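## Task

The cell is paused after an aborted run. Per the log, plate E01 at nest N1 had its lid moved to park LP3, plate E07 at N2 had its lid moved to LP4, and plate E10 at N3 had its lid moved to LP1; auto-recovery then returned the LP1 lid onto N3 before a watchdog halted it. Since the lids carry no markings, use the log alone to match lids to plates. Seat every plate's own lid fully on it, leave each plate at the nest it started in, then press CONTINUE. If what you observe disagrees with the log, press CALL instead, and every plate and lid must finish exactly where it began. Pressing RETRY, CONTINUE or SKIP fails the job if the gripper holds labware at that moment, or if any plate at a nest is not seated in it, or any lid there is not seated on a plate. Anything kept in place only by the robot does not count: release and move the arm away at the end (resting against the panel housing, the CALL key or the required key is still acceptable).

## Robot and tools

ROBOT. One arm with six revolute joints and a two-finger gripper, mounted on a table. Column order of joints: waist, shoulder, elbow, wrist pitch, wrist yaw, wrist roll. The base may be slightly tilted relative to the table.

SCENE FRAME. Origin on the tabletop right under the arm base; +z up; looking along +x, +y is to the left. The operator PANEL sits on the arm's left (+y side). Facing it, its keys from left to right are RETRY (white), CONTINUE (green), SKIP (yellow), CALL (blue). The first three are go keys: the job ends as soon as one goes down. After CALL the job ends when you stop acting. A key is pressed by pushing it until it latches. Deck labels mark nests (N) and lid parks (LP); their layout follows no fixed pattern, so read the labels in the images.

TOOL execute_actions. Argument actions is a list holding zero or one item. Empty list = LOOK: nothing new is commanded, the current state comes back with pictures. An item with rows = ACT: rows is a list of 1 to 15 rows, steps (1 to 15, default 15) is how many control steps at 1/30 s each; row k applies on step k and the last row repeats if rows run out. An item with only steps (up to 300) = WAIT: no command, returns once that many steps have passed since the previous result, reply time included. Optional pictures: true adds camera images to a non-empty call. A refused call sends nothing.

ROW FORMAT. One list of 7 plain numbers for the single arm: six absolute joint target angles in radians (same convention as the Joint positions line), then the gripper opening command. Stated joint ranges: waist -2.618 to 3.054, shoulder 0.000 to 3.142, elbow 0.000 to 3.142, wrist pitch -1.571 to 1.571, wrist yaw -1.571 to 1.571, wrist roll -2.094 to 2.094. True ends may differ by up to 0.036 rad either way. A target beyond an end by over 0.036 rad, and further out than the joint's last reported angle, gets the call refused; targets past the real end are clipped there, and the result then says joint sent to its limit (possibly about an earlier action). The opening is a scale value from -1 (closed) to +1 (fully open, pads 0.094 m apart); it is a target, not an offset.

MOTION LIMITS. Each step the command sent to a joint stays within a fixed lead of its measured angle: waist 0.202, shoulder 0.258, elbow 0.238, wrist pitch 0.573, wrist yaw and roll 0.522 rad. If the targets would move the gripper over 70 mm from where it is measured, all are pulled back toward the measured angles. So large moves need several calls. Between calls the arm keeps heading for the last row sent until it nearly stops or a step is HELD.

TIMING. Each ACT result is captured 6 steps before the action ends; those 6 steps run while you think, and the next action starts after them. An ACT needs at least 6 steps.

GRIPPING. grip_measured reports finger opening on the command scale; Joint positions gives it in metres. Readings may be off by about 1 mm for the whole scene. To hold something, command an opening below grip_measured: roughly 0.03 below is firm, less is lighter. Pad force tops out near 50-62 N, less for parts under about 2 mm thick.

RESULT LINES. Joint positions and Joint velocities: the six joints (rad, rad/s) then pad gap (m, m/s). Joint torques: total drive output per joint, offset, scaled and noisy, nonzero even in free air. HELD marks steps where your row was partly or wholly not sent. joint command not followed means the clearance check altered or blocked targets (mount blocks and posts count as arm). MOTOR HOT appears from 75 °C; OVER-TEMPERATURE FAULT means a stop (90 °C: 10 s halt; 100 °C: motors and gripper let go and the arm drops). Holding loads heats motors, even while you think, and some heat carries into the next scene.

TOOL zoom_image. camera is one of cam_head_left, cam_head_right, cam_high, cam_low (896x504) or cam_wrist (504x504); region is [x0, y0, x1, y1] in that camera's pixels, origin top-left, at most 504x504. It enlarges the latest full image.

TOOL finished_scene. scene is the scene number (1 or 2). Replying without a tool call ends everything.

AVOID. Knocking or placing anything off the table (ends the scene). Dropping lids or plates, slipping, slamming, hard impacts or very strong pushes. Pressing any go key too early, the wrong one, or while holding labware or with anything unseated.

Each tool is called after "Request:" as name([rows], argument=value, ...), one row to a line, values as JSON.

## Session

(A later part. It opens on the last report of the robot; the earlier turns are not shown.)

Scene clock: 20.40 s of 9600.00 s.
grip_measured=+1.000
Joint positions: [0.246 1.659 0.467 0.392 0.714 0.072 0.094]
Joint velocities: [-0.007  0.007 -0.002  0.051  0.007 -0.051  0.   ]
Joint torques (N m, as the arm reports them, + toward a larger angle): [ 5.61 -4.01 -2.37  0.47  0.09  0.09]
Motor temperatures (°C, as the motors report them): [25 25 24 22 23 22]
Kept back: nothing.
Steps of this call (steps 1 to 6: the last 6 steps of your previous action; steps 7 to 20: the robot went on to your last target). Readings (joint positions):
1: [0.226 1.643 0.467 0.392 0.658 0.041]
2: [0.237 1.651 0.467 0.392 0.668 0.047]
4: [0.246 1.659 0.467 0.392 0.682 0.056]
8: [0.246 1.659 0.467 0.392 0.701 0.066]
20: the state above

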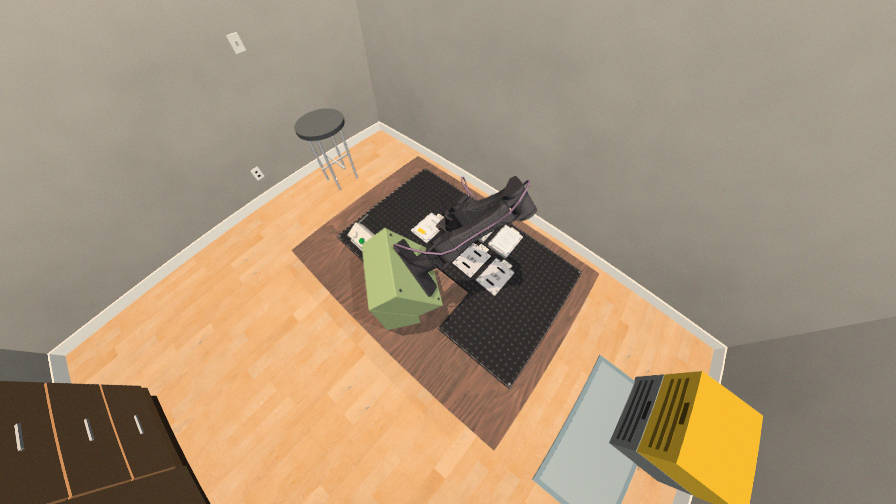

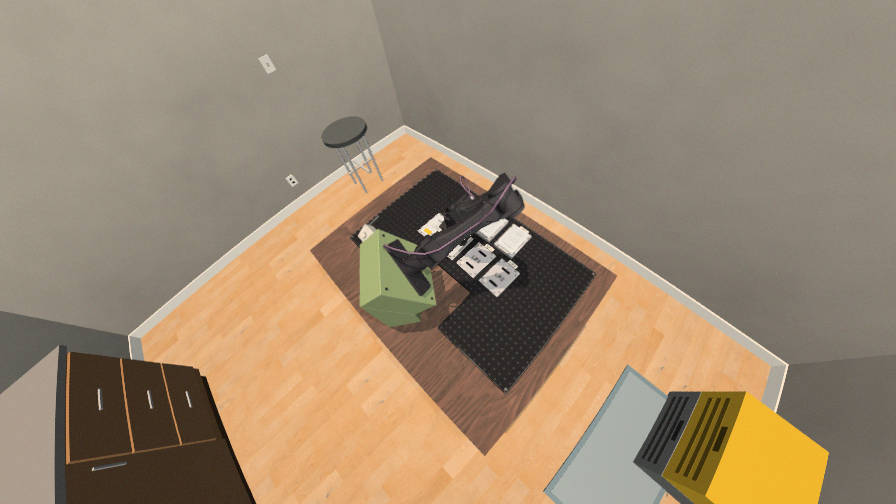

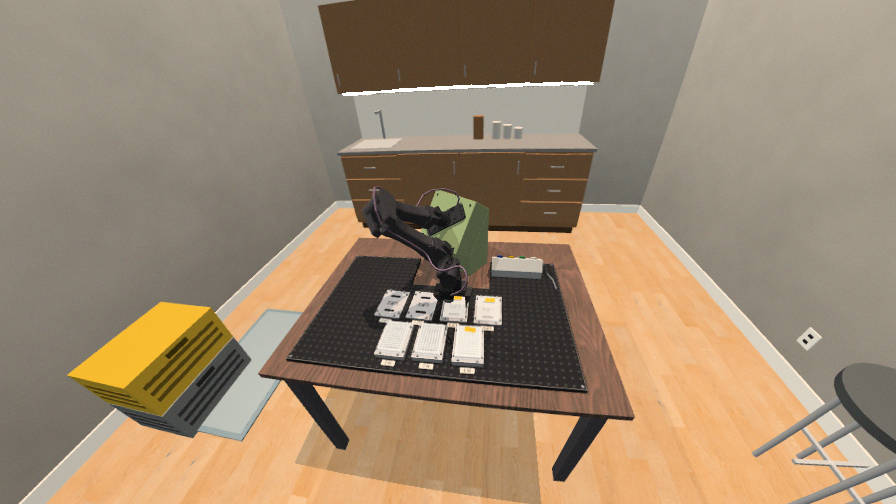

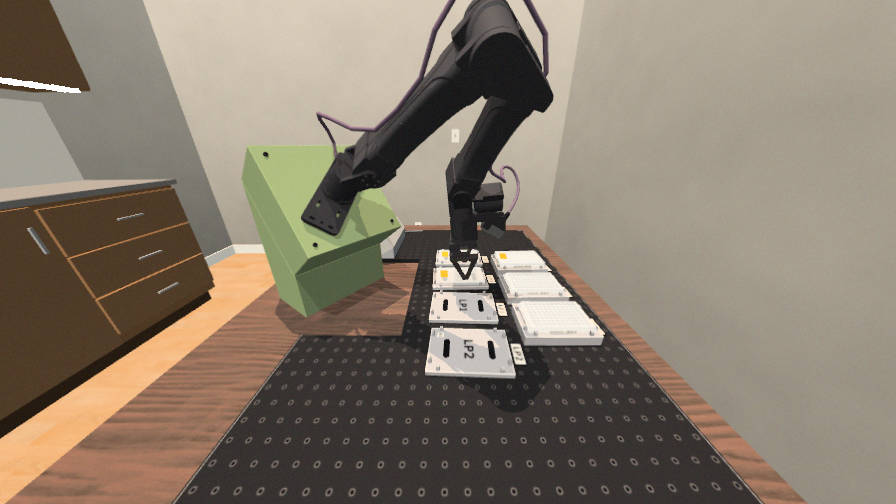

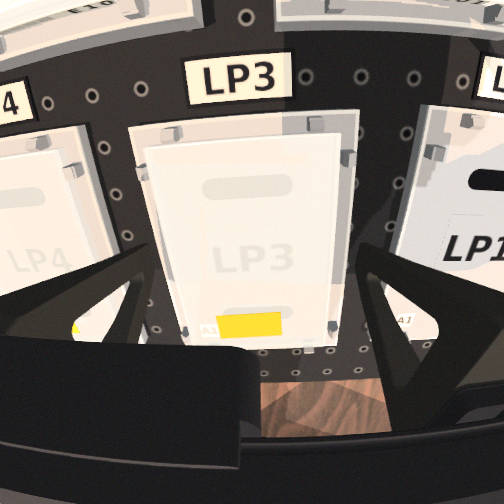

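Request:
execute_actions([
  {"rows":[[0.235,1.68,0.43,0.41,0.71,0.03,1],[0.23,1.69,0.43,0.42,0.705,0.02,1],[0.225,1.70,0.43,0.43,0.70,0.01,1],[0.22,1.71,0.43,0.44,0.695,0,1],[0.215,1.72,0.43,0.45,0.69,-0.01,1],[0.21,1.73,0.43,0.46,0.685,-0.02,1],[0.205,1.74,0.43,0.47,0.68,-0.025,1],[0.2,1.748,0.43,0.482,0.672,-0.025,1]]},
])

Request:
execute_actions([
  {"steps":20},
], pictures=true)

Request:
zoom_image(camera="cam_high", region=[425, 280, 505, 330])

Scene clock: 21.13 s of 9600.00 s.
grip_measured=+1.000
Joint positions: [0.209 1.718 0.454 0.444 0.696 0.005 0.094]
Joint velocities: [-0.134  0.222 -0.012  0.081 -0.11  -0.168  0.   ]
Joint torques (N m, as the arm reports them, + toward a larger angle): [ 4.32 -4.38 -2.61  0.56 -0.09 -0.08]
Motor temperatures (°C, as the motors report them): [25 25 24 22 23 22]
Steps of this call (steps 1 to 13: the robot went on to your last target; steps 14 to 22: the first 9 steps of this action). Readings (joint positions):
14: [0.245 1.659 0.465 0.395 0.714 0.068]
15: [0.243 1.659 0.462 0.399 0.714 0.060]
17: [0.235 1.667 0.457 0.410 0.712 0.044]
21: [0.214 1.709 0.455 0.438 0.700 0.010]
22: the state above

Scene clock: 21.80 s of 9600.00 s.
grip_measured=+1.000
Joint positions: [ 0.206  1.726  0.453  0.472  0.682 -0.017  0.094]
Joint velocities: [ 0.007 -0.002 -0.012  0.007 -0.007  0.022  0.   ]
Joint torques (N m, as the arm reports them, + toward a larger angle): [ 4.04 -3.87 -2.56  0.51 -0.1  -0.09]
Motor temperatures (°C, as the motors report them): [25 25 24 22 23 22]
Kept back: nothing.
Steps of this call (steps 1 to 6: the last 6 steps of your previous action; steps 7 to 20: the robot went on to your last target). Readings (joint positions):
1: [0.207 1.723 0.453 0.450 0.691 0.001]
2: [0.207 1.725 0.453 0.453 0.689 -0.003]
4: [0.206 1.726 0.453 0.458 0.686 -0.008]
8: [0.206 1.726 0.453 0.467 0.683 -0.014]
20: the state above

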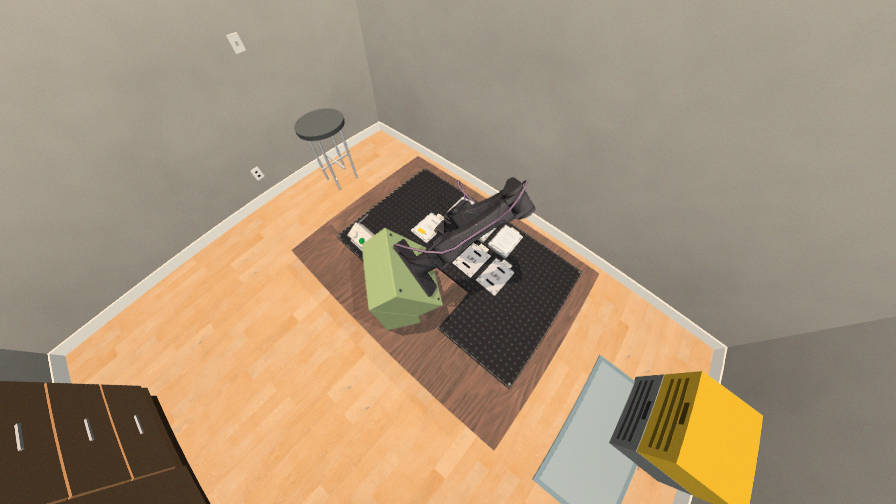

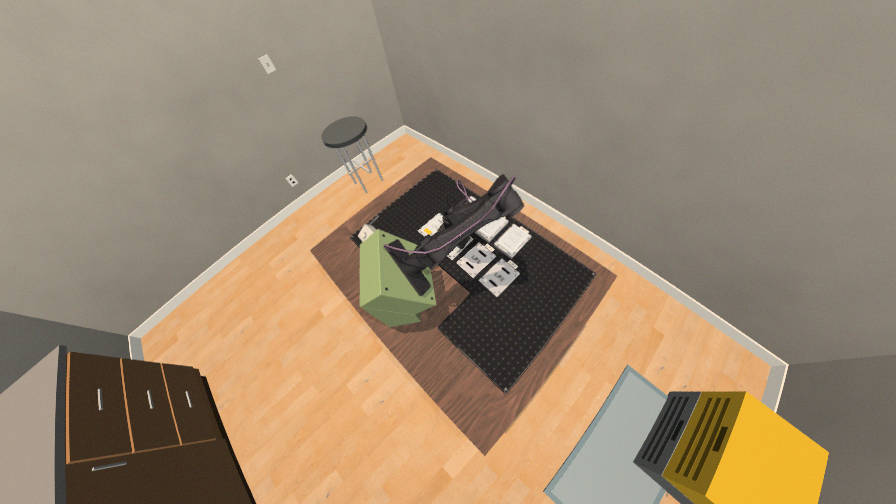

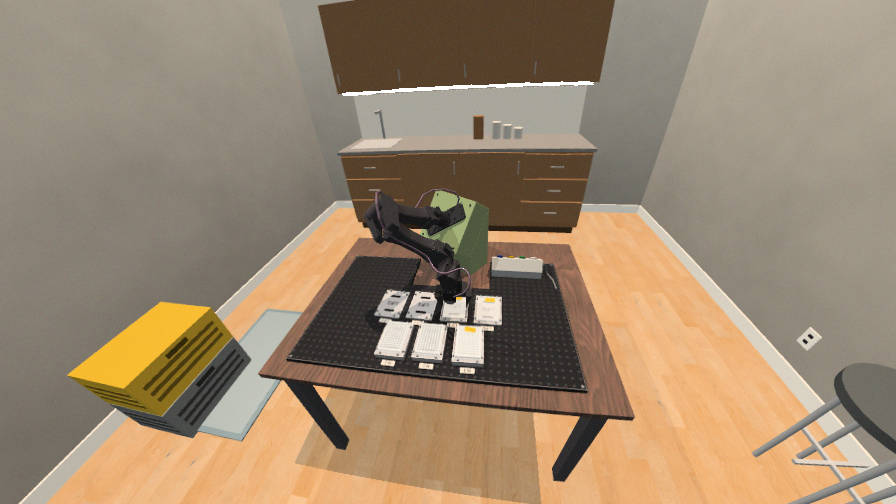

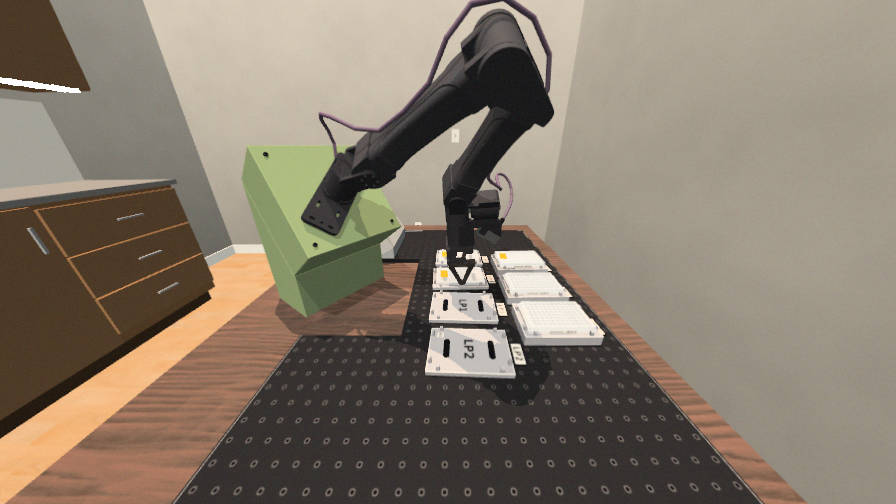

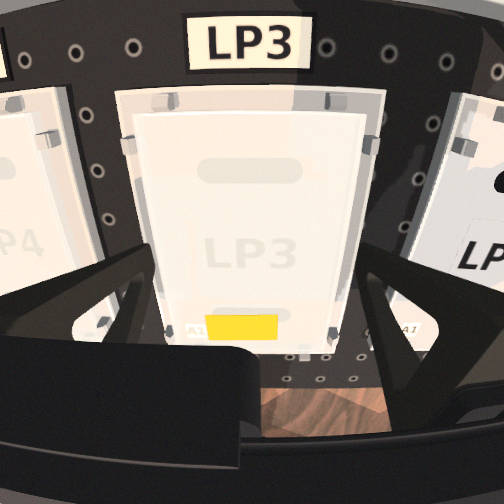

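Region (425, 280, 505, 330) of cam_high's 896x504 image, scaled by 6.300, with more detail than that image has; it fills the top 315 rows of this view, and the rest is white.

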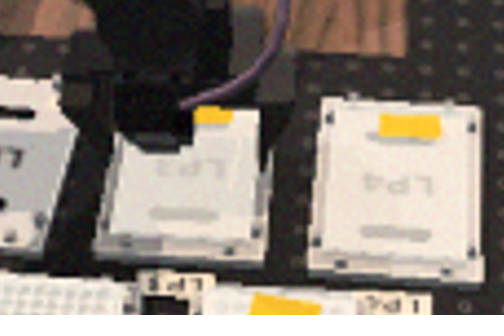

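Request:
execute_actions([
  {"rows":[[0.19,1.76,0.43,0.5,0.668,-0.03,1]],"steps":12},
])

Request:
execute_actions([
  {"rows":[[0.195,1.75,0.44,0.495,0.67,-0.03,0.92],[0.195,1.75,0.44,0.495,0.67,-0.03,0.88],[0.195,1.75,0.44,0.495,0.67,-0.03,0.84],[0.195,1.75,0.44,0.495,0.67,-0.03,0.8],[0.195,1.75,0.44,0.495,0.67,-0.03,0.77]]},
], pictures=true)

Request:
zoom_image(camera="cam_low", region=[430, 260, 495, 300])

Scene clock: 23.30 s of 9600.00 s.
grip_measured=+1.000
Joint positions: [ 0.194  1.737  0.453  0.485  0.679 -0.021  0.094]
Joint velocities: [ 0.012  0.012  0.002  0.051 -0.051 -0.051  0.   ]
Joint torques (N m, as the arm reports them, + toward a larger angle): [ 4.12 -3.94 -2.66  0.54 -0.09 -0.08]
Motor temperatures (°C, as the motors report them): [25 25 24 22 23 22]
Steps of this call (steps 1 to 15: the robot went on to your last target; steps 16 to 39: nothing new was sent; steps 40 to 45: the first 6 steps of this action). Readings (joint positions):
40: [0.205 1.727 0.453 0.474 0.681 -0.019]
41: [0.202 1.730 0.453 0.479 0.680 -0.019]
43: [0.197 1.735 0.453 0.483 0.679 -0.020]
45: the state above

Scene clock: 23.80 s of 9600.00 s.
grip_measured=+0.788
Joint positions: [ 0.194  1.738  0.453  0.489  0.662 -0.023  0.084]
Joint velocities: [ 0.002 -0.012 -0.027  0.022  0.022 -0.007 -0.   ]
Joint torques (N m, as the arm reports them, + toward a larger angle): [ 4.57 -4.71 -1.78  0.48  0.07 -0.07]
Motor temperatures (°C, as the motors report them): [25 25 24 22 23 22]
Steps of this call (steps 1 to 6: the last 6 steps of your previous action; steps 7 to 15: the first 9 steps of this action). Readings (joint positions):
7: [0.194 1.738 0.453 0.489 0.678 -0.022]
8: [0.194 1.738 0.453 0.489 0.674 -0.022]
10: [0.194 1.738 0.453 0.489 0.663 -0.023]
14: [0.194 1.738 0.453 0.489 0.662 -0.023]
15: the state above

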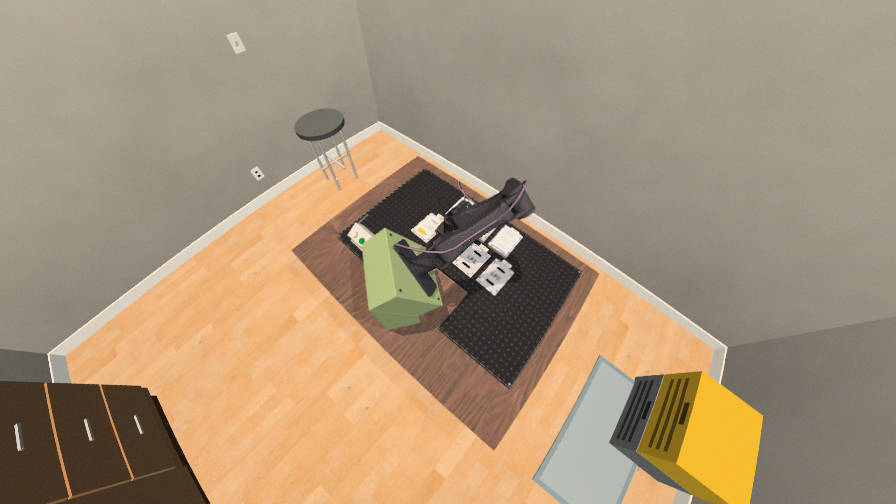

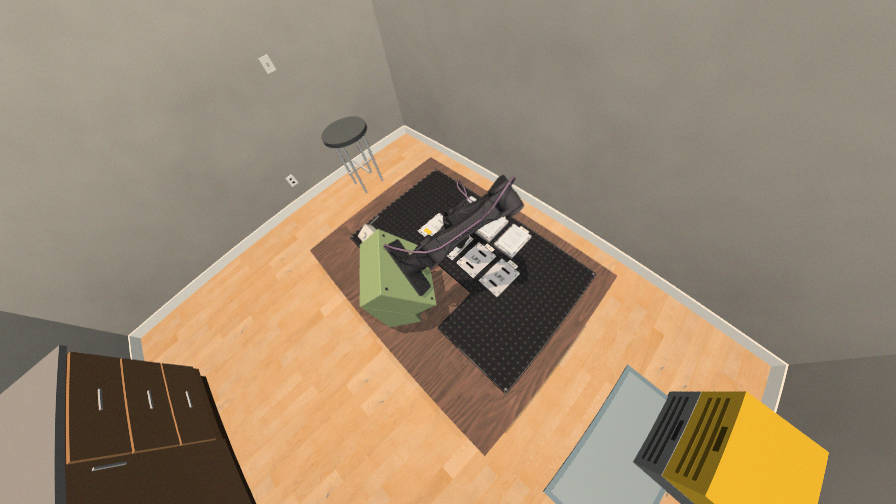

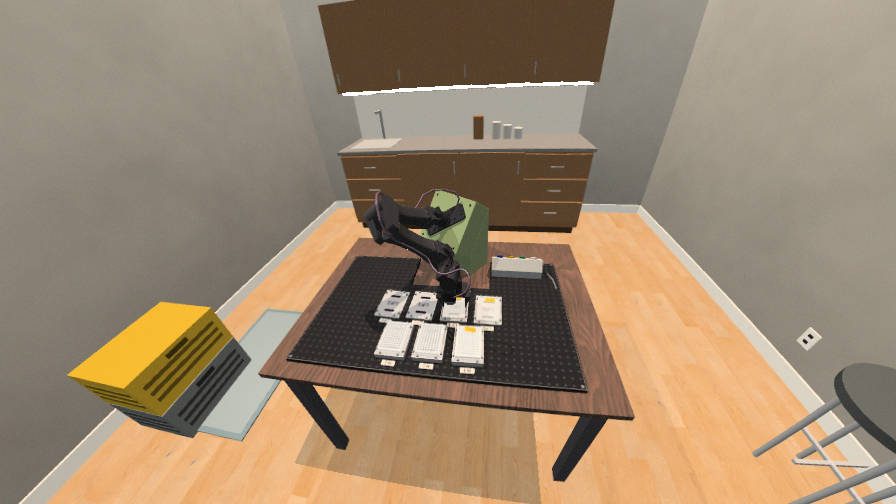

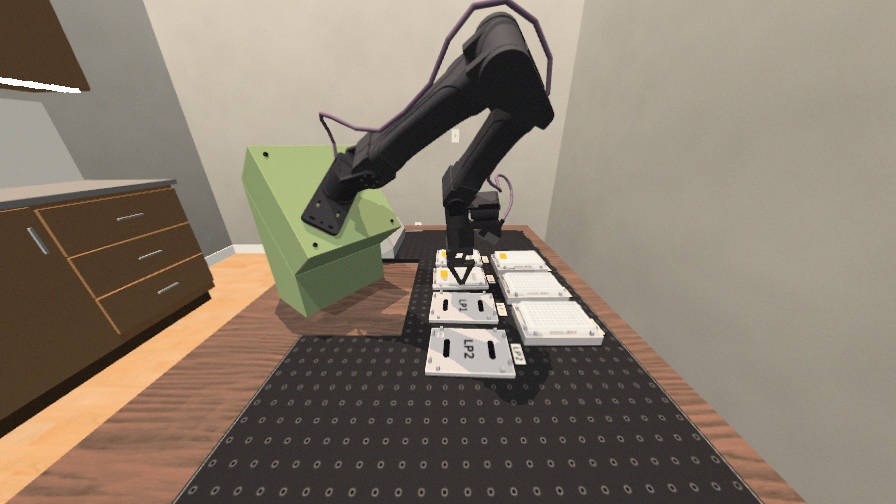

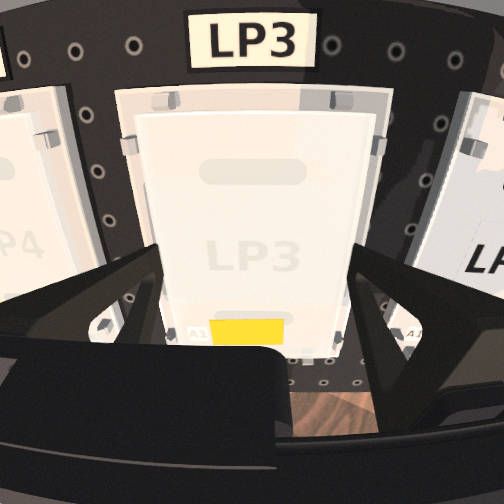

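Region (430, 260, 495, 300) of cam_low's 896x504 image, scaled by 7.754, with more detail than that image has; it fills the top 310 rows of this view, and the rest is white.

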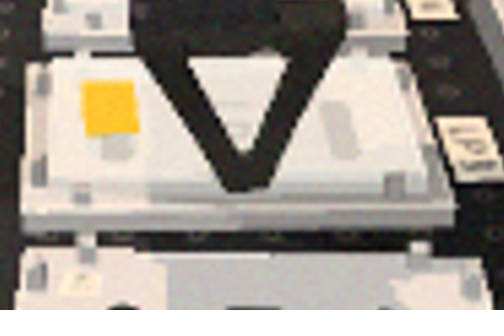

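Request:
execute_actions([
  {"rows":[[0.21,1.715,0.45,0.47,0.675,-0.015,0.75],[0.22,1.70,0.45,0.45,0.68,-0.005,0.75],[0.23,1.68,0.445,0.43,0.69,0.005,0.75],[0.245,1.66,0.44,0.40,0.70,0.02,0.75],[0.26,1.64,0.435,0.37,0.71,0.03,0.75],[0.275,1.62,0.43,0.34,0.72,0.045,0.75],[0.29,1.595,0.425,0.31,0.73,0.06,0.75],[0.305,1.57,0.42,0.28,0.74,0.075,0.75],[0.32,1.55,0.415,0.25,0.75,0.09,0.75],[0.335,1.525,0.41,0.22,0.76,0.1,0.75],[0.35,1.5,0.405,0.19,0.77,0.115,0.75],[0.365,1.475,0.4,0.16,0.78,0.13,0.75],[0.38,1.45,0.4,0.13,0.79,0.14,0.75]]},
])

Request:
execute_actions([
  {"rows":[[0.37,1.46,0.46,0.105,0.78,0.13,0.75],[0.355,1.465,0.51,0.07,0.77,0.115,0.75],[0.34,1.475,0.56,0.035,0.76,0.1,0.75],[0.325,1.48,0.61,0,0.755,0.09,0.75],[0.31,1.49,0.66,-0.035,0.745,0.075,0.75],[0.295,1.495,0.71,-0.07,0.735,0.06,0.75],[0.28,1.505,0.76,-0.105,0.73,0.05,0.75],[0.27,1.51,0.81,-0.14,0.72,0.035,0.75],[0.255,1.52,0.86,-0.175,0.71,0.025,0.75],[0.24,1.525,0.91,-0.21,0.705,0.01,0.75],[0.225,1.535,0.96,-0.245,0.695,0,0.75],[0.21,1.545,1.01,-0.28,0.69,-0.015,0.75],[0.195,1.555,1.06,-0.315,0.68,-0.03,0.75],[0.18,1.565,1.11,-0.35,0.67,-0.04,0.75],[0.17,1.575,1.16,-0.38,0.66,-0.055,0.75]]},
])

Request:
execute_actions([
  {"rows":[[0.165,1.595,1.21,-0.395,0.655,-0.06,0.75]]},
])

Request:
execute_actions([
  {"steps":15},
], pictures=true)

Request:
zoom_image(camera="cam_low", region=[470, 180, 620, 330])

Scene clock: 24.83 s of 9600.00 s.
grip_measured=+0.782
Joint positions: [0.275 1.611 0.446 0.355 0.706 0.034 0.084]
Joint velocities: [ 0.491 -0.725 -0.09  -0.667  0.168  0.242 -0.   ]
Joint torques (N m, as the arm reports them, + toward a larger angle): [ 5.6  -6.85 -2.23  0.35  0.08  0.07]
Motor temperatures (°C, as the motors report them): [25 25 24 22 23 22]
Steps of this call (steps 1 to 6: the last 6 steps of your previous action; steps 7 to 15: the robot went on to your last target; steps 16 to 22: nothing new was sent; steps 23 to 31: the first 9 steps of this action). Readings (joint positions):
23: [0.194 1.738 0.453 0.488 0.662 -0.023]
24: [0.196 1.736 0.453 0.485 0.662 -0.022]
26: [0.205 1.717 0.453 0.459 0.669 -0.012]
30: [0.259 1.637 0.448 0.376 0.698 0.023]
31: the state above

Scene clock: 25.33 s of 9600.00 s.
grip_measured=+0.782
Joint positions: [ 0.283  1.492  0.749 -0.047  0.74   0.07   0.084]
Joint velocities: [-0.408  0.178  1.595 -0.74  -0.168 -0.256 -0.   ]
Joint torques (N m, as the arm reports them, + toward a larger angle): [ 4.29 -4.85  3.37  0.41 -0.05 -0.04]
Motor temperatures (°C, as the motors report them): [25 25 24 22 23 22]
Steps of this call (steps 1 to 6: the last 6 steps of your previous action; steps 7 to 15: the first 9 steps of this action). Readings (joint positions):
7: [0.362 1.470 0.428 0.202 0.759 0.105]
8: [0.361 1.469 0.438 0.175 0.760 0.107]
10: [0.351 1.469 0.491 0.098 0.759 0.105]
14: [0.297 1.486 0.694 -0.022 0.745 0.080]
15: the state above

Scene clock: 25.83 s of 9600.00 s.
grip_measured=+0.782
Joint positions: [ 0.16   1.571  1.199 -0.348  0.672 -0.045  0.084]
Joint velocities: [ 0.002  0.09   0.002 -0.212 -0.11  -0.081  0.001]
Joint torques (N m, as the arm reports them, + toward a larger angle): [ 5.53 -7.61  4.5   0.45 -0.09 -0.07]
Motor temperatures (°C, as the motors report them): [25 25 24 22 23 22]
Steps of this call (steps 1 to 6: the last 6 steps of your previous action; steps 7 to 15: the first 9 steps of this action). Readings (joint positions):
7: [0.182 1.548 1.107 -0.254 0.695 -0.007]
8: [0.171 1.558 1.148 -0.274 0.690 -0.016]
10: [0.160 1.565 1.191 -0.292 0.683 -0.029]
14: [0.160 1.568 1.199 -0.338 0.674 -0.043]
15: the state above

Scene clock: 26.33 s of 9600.00 s.
grip_measured=+0.782
Joint positions: [ 0.16   1.579  1.199 -0.384  0.665 -0.052  0.084]
Joint velocities: [ 0.002  0.002 -0.017 -0.022  0.037 -0.139 -0.001]
Joint torques (N m, as the arm reports them, + toward a larger angle): [ 5.54 -7.76  4.4   0.35 -0.11 -0.08]
Motor temperatures (°C, as the motors report them): [25 26 24 22 23 22]
Kept back: nothing.
Steps of this call (steps 1 to 6: the last 6 steps of your previous action; steps 7 to 15: the robot went on to your last target). Readings (joint positions):
1: [0.160 1.574 1.199 -0.356 0.670 -0.046]
2: [0.160 1.576 1.199 -0.363 0.669 -0.048]
4: [0.160 1.579 1.199 -0.373 0.667 -0.050]
8: [0.160 1.579 1.199 -0.381 0.666 -0.051]
15: the state above

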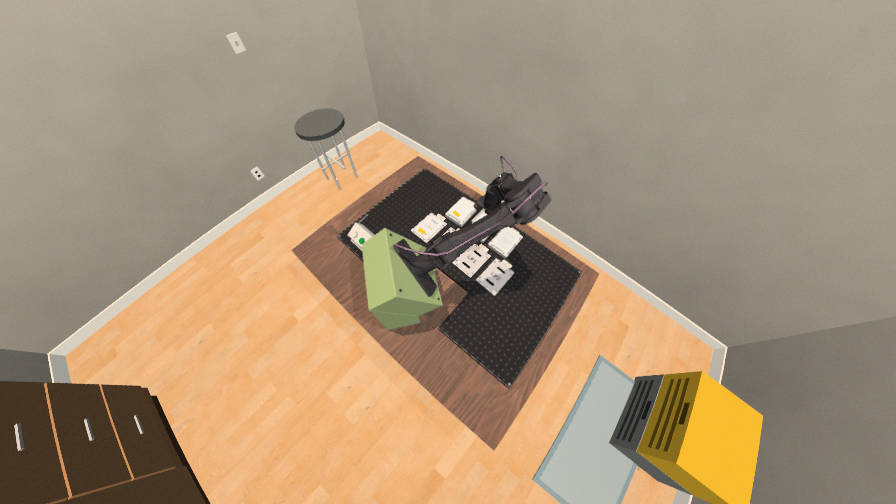

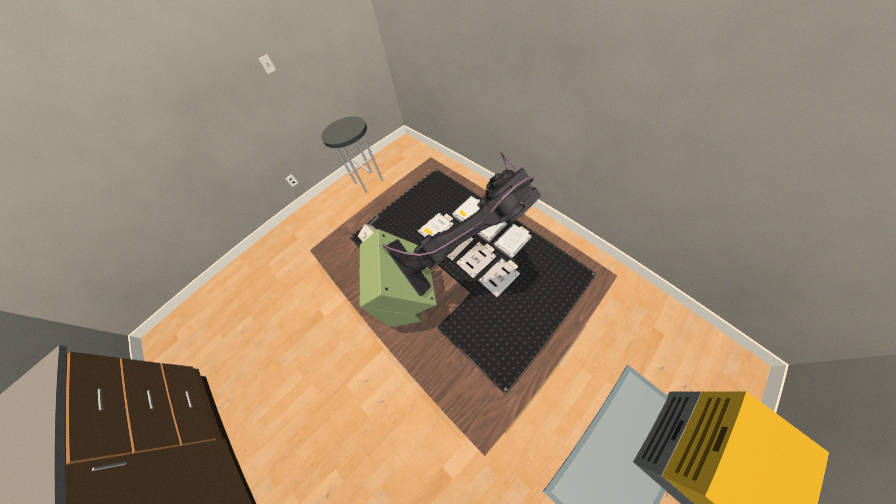

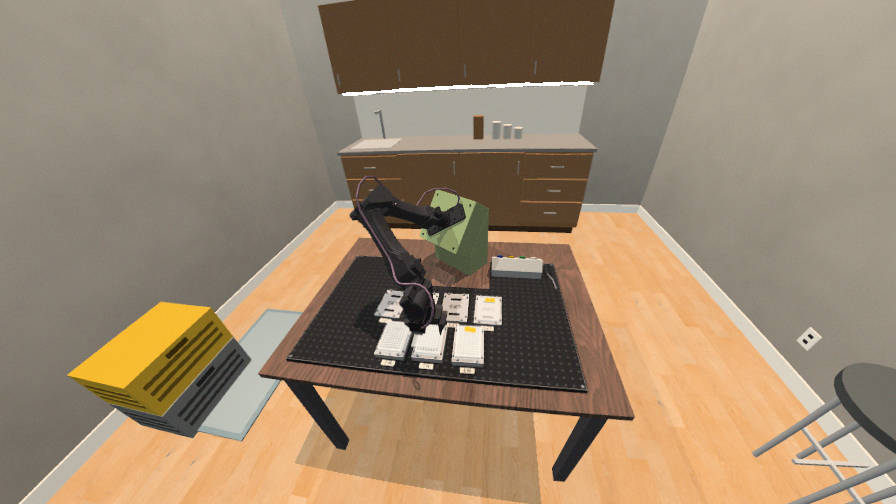

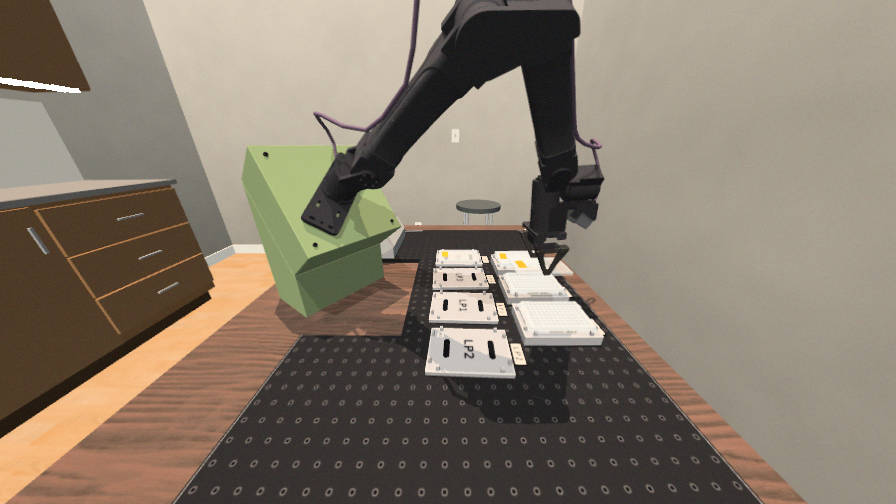

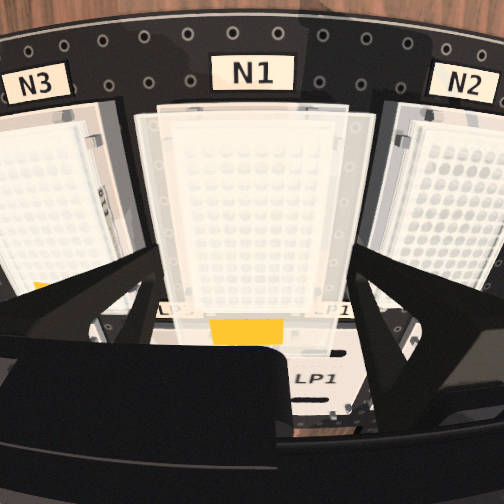

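Region (470, 180, 620, 330) of cam_low's 896x504 image, scaled by 3.360, with more detail than that image has.

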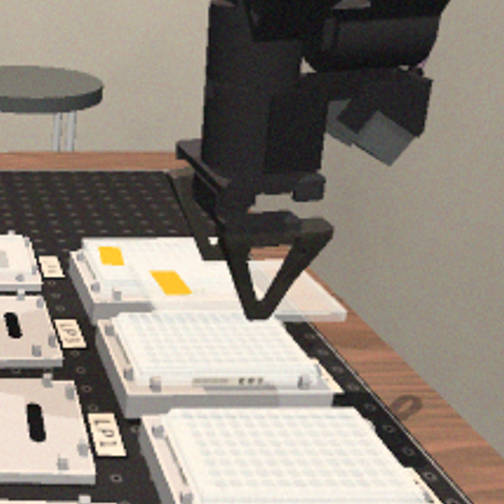

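Request:
execute_actions([
  {"rows":[[0.145,1.605,1.19,-0.37,0.655,-0.065,0.75],[0.138,1.615,1.19,-0.35,0.65,-0.075,0.75],[0.13,1.625,1.19,-0.335,0.645,-0.08,0.75],[0.122,1.635,1.19,-0.32,0.64,-0.09,0.75],[0.115,1.645,1.19,-0.305,0.635,-0.095,0.75],[0.108,1.657,1.19,-0.285,0.625,-0.103,0.75]]},
])

Request:
execute_actions([
  {"steps":18},
], pictures=true)

Request:
zoom_image(camera="cam_low", region=[490, 220, 600, 310])

Request:
zoom_image(camera="cam_high", region=[390, 300, 490, 375])

Scene clock: 27.33 s of 9600.00 s.
grip_measured=+0.782
Joint positions: [ 0.107  1.639  1.199 -0.319  0.645 -0.084  0.084]
Joint velocities: [-0.1    0.193 -0.022  0.095 -0.081 -0.066  0.   ]
Joint torques (N m, as the arm reports them, + toward a larger angle): [ 5.8  -9.17  2.32  0.57 -0.11 -0.07]
Motor temperatures (°C, as the motors report them): [25 26 24 22 23 22]
Steps of this call (steps 1 to 15: the robot went on to your last target; steps 16 to 21: nothing new was sent; steps 22 to 30: the first 9 steps of this action). Readings (joint positions):
22: [0.159 1.579 1.199 -0.384 0.664 -0.054]
23: [0.156 1.580 1.199 -0.381 0.663 -0.056]
25: [0.143 1.590 1.199 -0.364 0.659 -0.063]
29: [0.111 1.631 1.199 -0.323 0.648 -0.081]
30: the state above

Scene clock: 27.93 s of 9600.00 s.
grip_measured=+0.782
Joint positions: [ 0.104  1.648  1.199 -0.296  0.635 -0.096  0.084]
Joint velocities: [-0.002  0.002  0.007 -0.037 -0.007  0.037 -0.001]
Joint torques (N m, as the arm reports them, + toward a larger angle): [ 5.55 -8.81  2.31  0.52 -0.09 -0.07]
Motor temperatures (°C, as the motors report them): [25 26 24 22 23 22]
Kept back: nothing.
Steps of this call (steps 1 to 6: the last 6 steps of your previous action; steps 7 to 18: the robot went on to your last target). Readings (joint positions):
1: [0.105 1.645 1.199 -0.317 0.643 -0.086]
2: [0.104 1.647 1.199 -0.315 0.642 -0.088]
4: [0.104 1.648 1.199 -0.310 0.638 -0.091]
8: [0.104 1.648 1.199 -0.300 0.636 -0.094]
18: the state above

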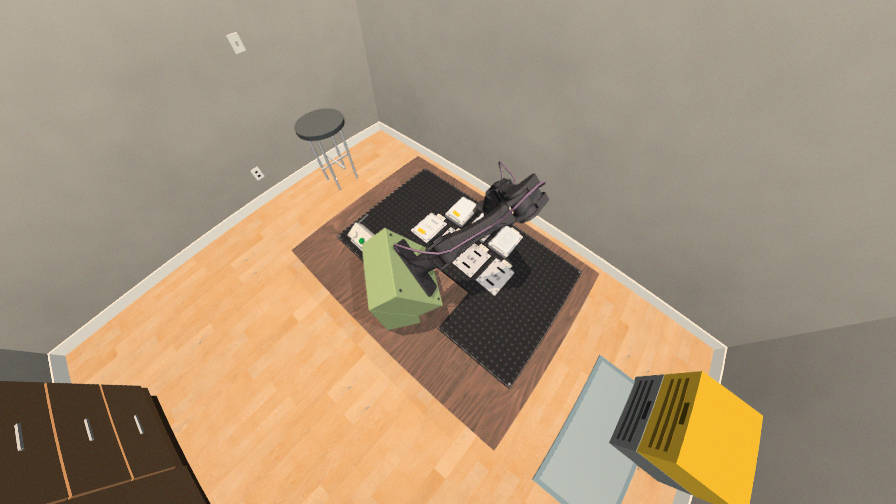

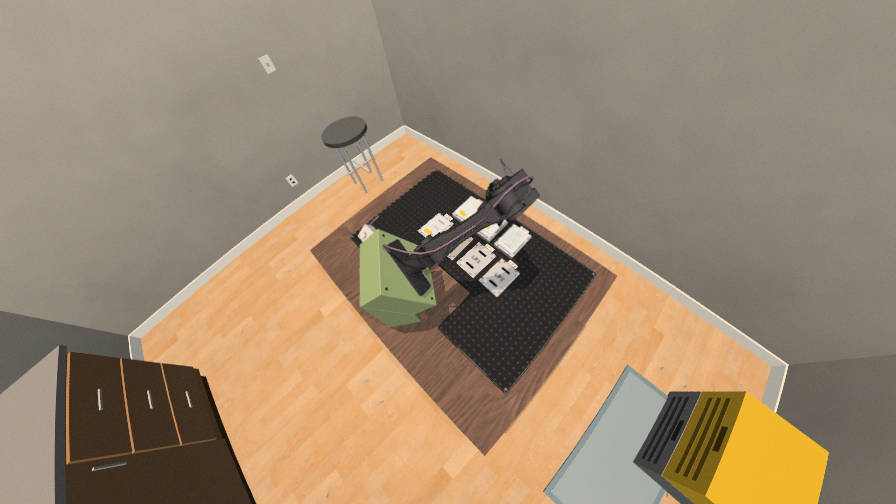

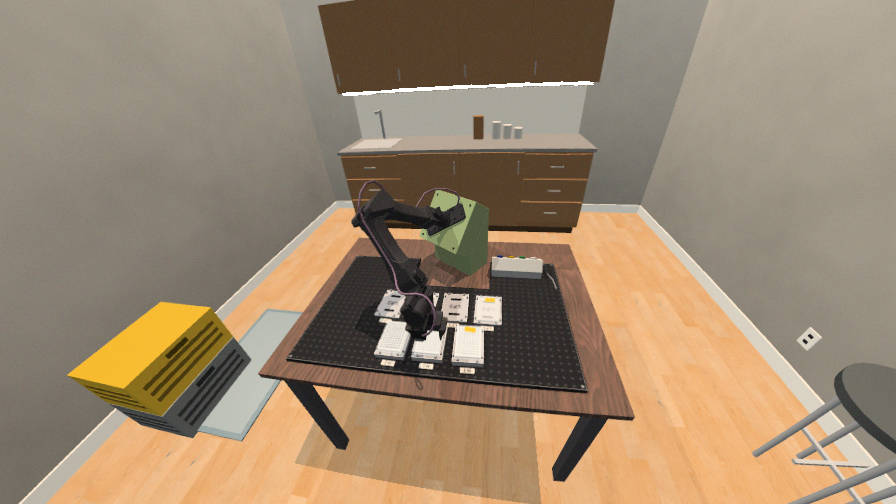

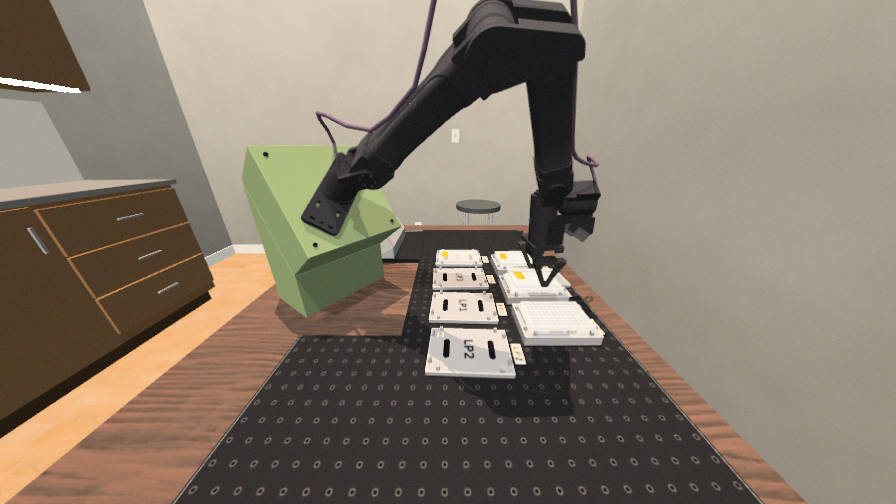

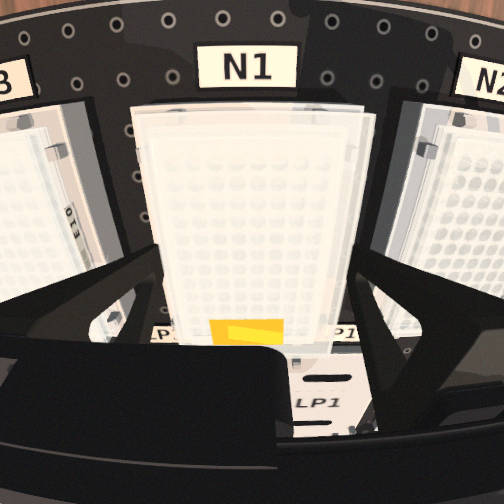

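Region (490, 220, 600, 310) of cam_low's 896x504 image, scaled by 4.582, with more detail than that image has; it fills the top 412 rows of this view, and the rest is white.

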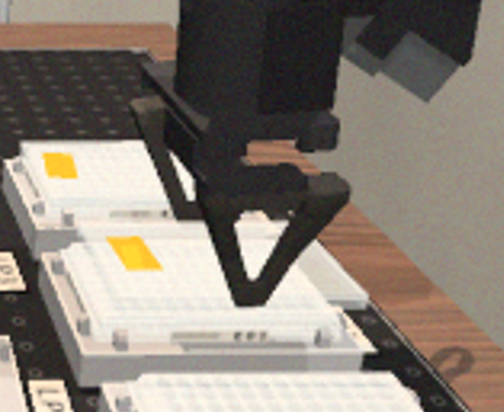

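Region (390, 300, 490, 375) of cam_high's 896x504 image, scaled by 5.040, with more detail than that image has; it fills the top 378 rows of this view, and the rest is white.

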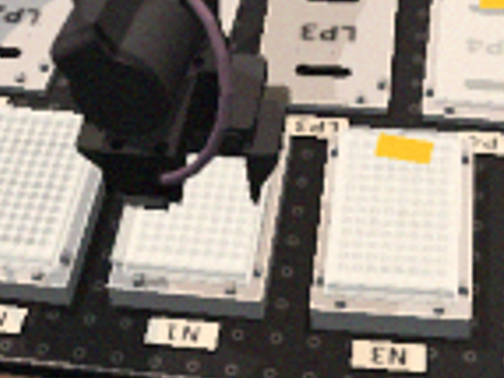

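Request:
execute_actions([
  {"rows":[[0.124,1.648,1.199,-0.34,0.645,-0.06,0.75]]},
])

Request:
execute_actions([
  {"steps":10},
], pictures=true)

Request:
zoom_image(camera="cam_low", region=[490, 250, 580, 310])

Request:
zoom_image(camera="cam_wrist", region=[100, 70, 400, 370])

Scene clock: 28.80 s of 9600.00 s.
grip_measured=+0.782
Joint positions: [ 0.104  1.648  1.199 -0.326  0.636 -0.071  0.084]
Joint velocities: [ 0.002 -0.002  0.002 -0.051 -0.022  0.051  0.001]
Joint torques (N m, as the arm reports them, + toward a larger angle): [ 6.84 -9.58  3.06  0.33  0.11  0.08]
Motor temperatures (°C, as the motors report them): [25 26 24 22 23 22]
Steps of this call (steps 1 to 15: the robot went on to your last target; steps 16 to 17: nothing new was sent; steps 18 to 26: the first 9 steps of this action). Readings (joint positions):
18: [0.104 1.648 1.199 -0.298 0.635 -0.092]
19: [0.104 1.648 1.199 -0.304 0.635 -0.087]
21: [0.104 1.648 1.199 -0.314 0.636 -0.080]
25: [0.104 1.648 1.199 -0.324 0.636 -0.072]
26: the state above

Scene clock: 29.13 s of 9600.00 s.
grip_measured=+0.782
Joint positions: [ 0.104  1.648  1.199 -0.329  0.637 -0.068  0.084]
Joint velocities: [-0.012 -0.007  0.002 -0.022  0.022  0.037  0.001]
Joint torques (N m, as the arm reports them, + toward a larger angle): [ 6.84 -9.57  3.05  0.3   0.11  0.09]
Motor temperatures (°C, as the motors report them): [25 26 24 22 23 22]
Kept back: nothing.
Steps of this call (steps 1 to 6: the last 6 steps of your previous action; steps 7 to 10: the robot went on to your last target). Readings (joint positions):
1: [0.104 1.648 1.199 -0.326 0.637 -0.070]
2: [0.104 1.648 1.199 -0.327 0.637 -0.070]
4: [0.104 1.648 1.199 -0.328 0.637 -0.069]
8: [0.104 1.648 1.199 -0.329 0.637 -0.068]
10: the state above

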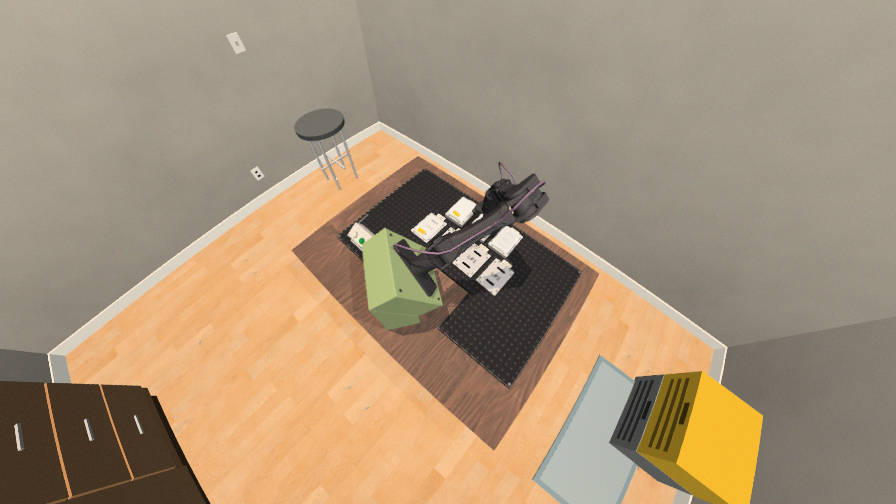

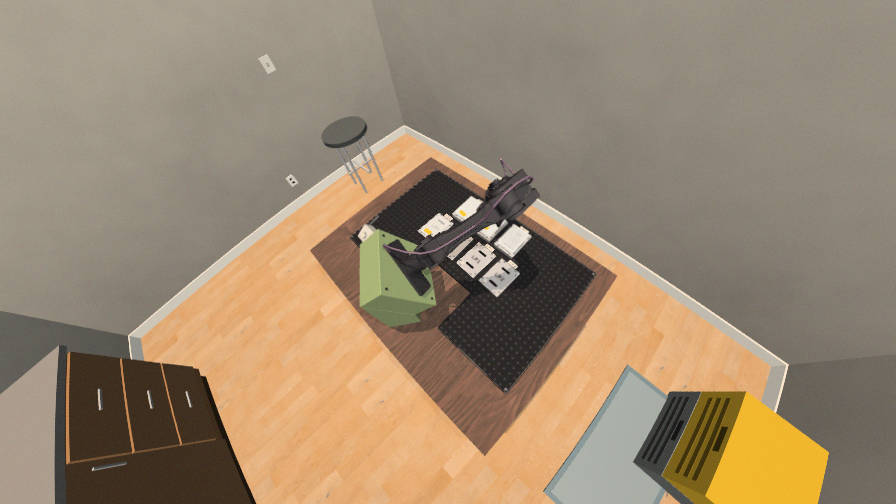

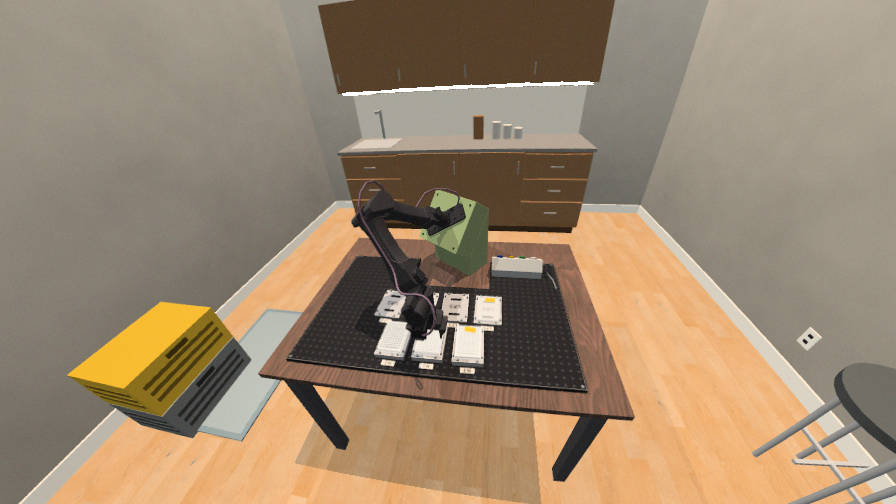

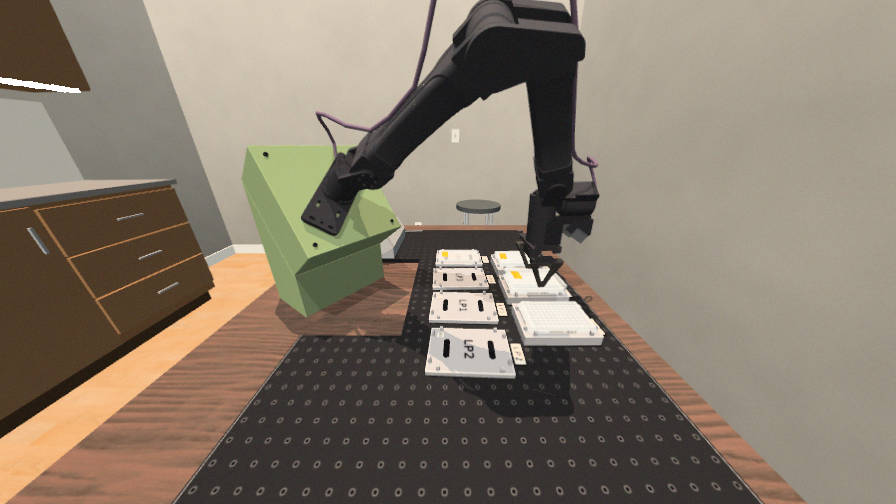

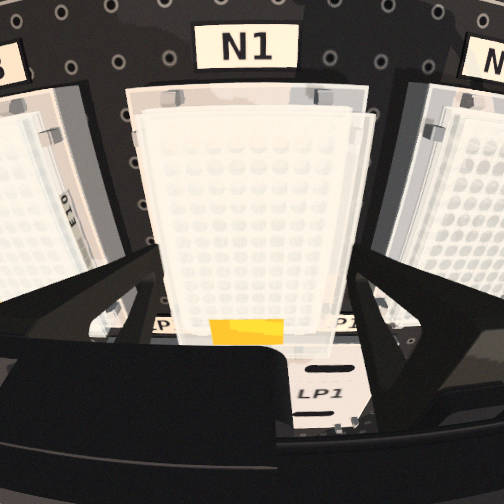

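Region (490, 250, 580, 310) of cam_low's 896x504 image, scaled by 5.600, with more detail than that image has.

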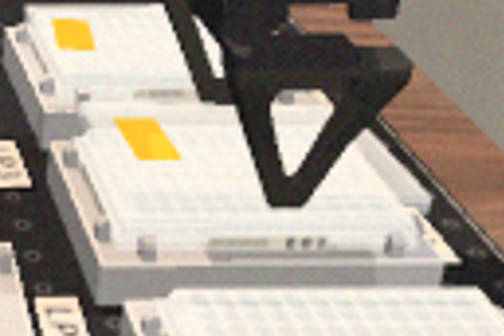

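Region (100, 70, 400, 370) of cam_wrist's 504x504 image, scaled by 1.680, with more detail than that image has.

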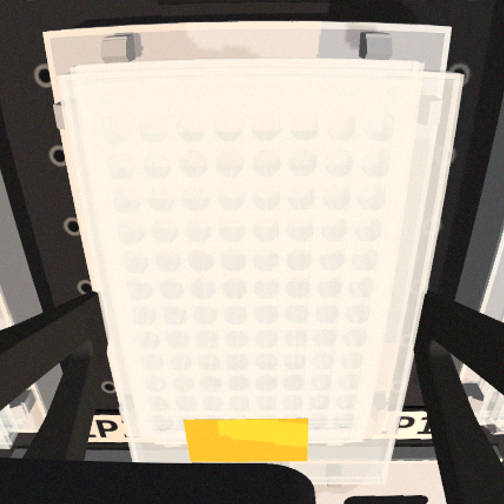

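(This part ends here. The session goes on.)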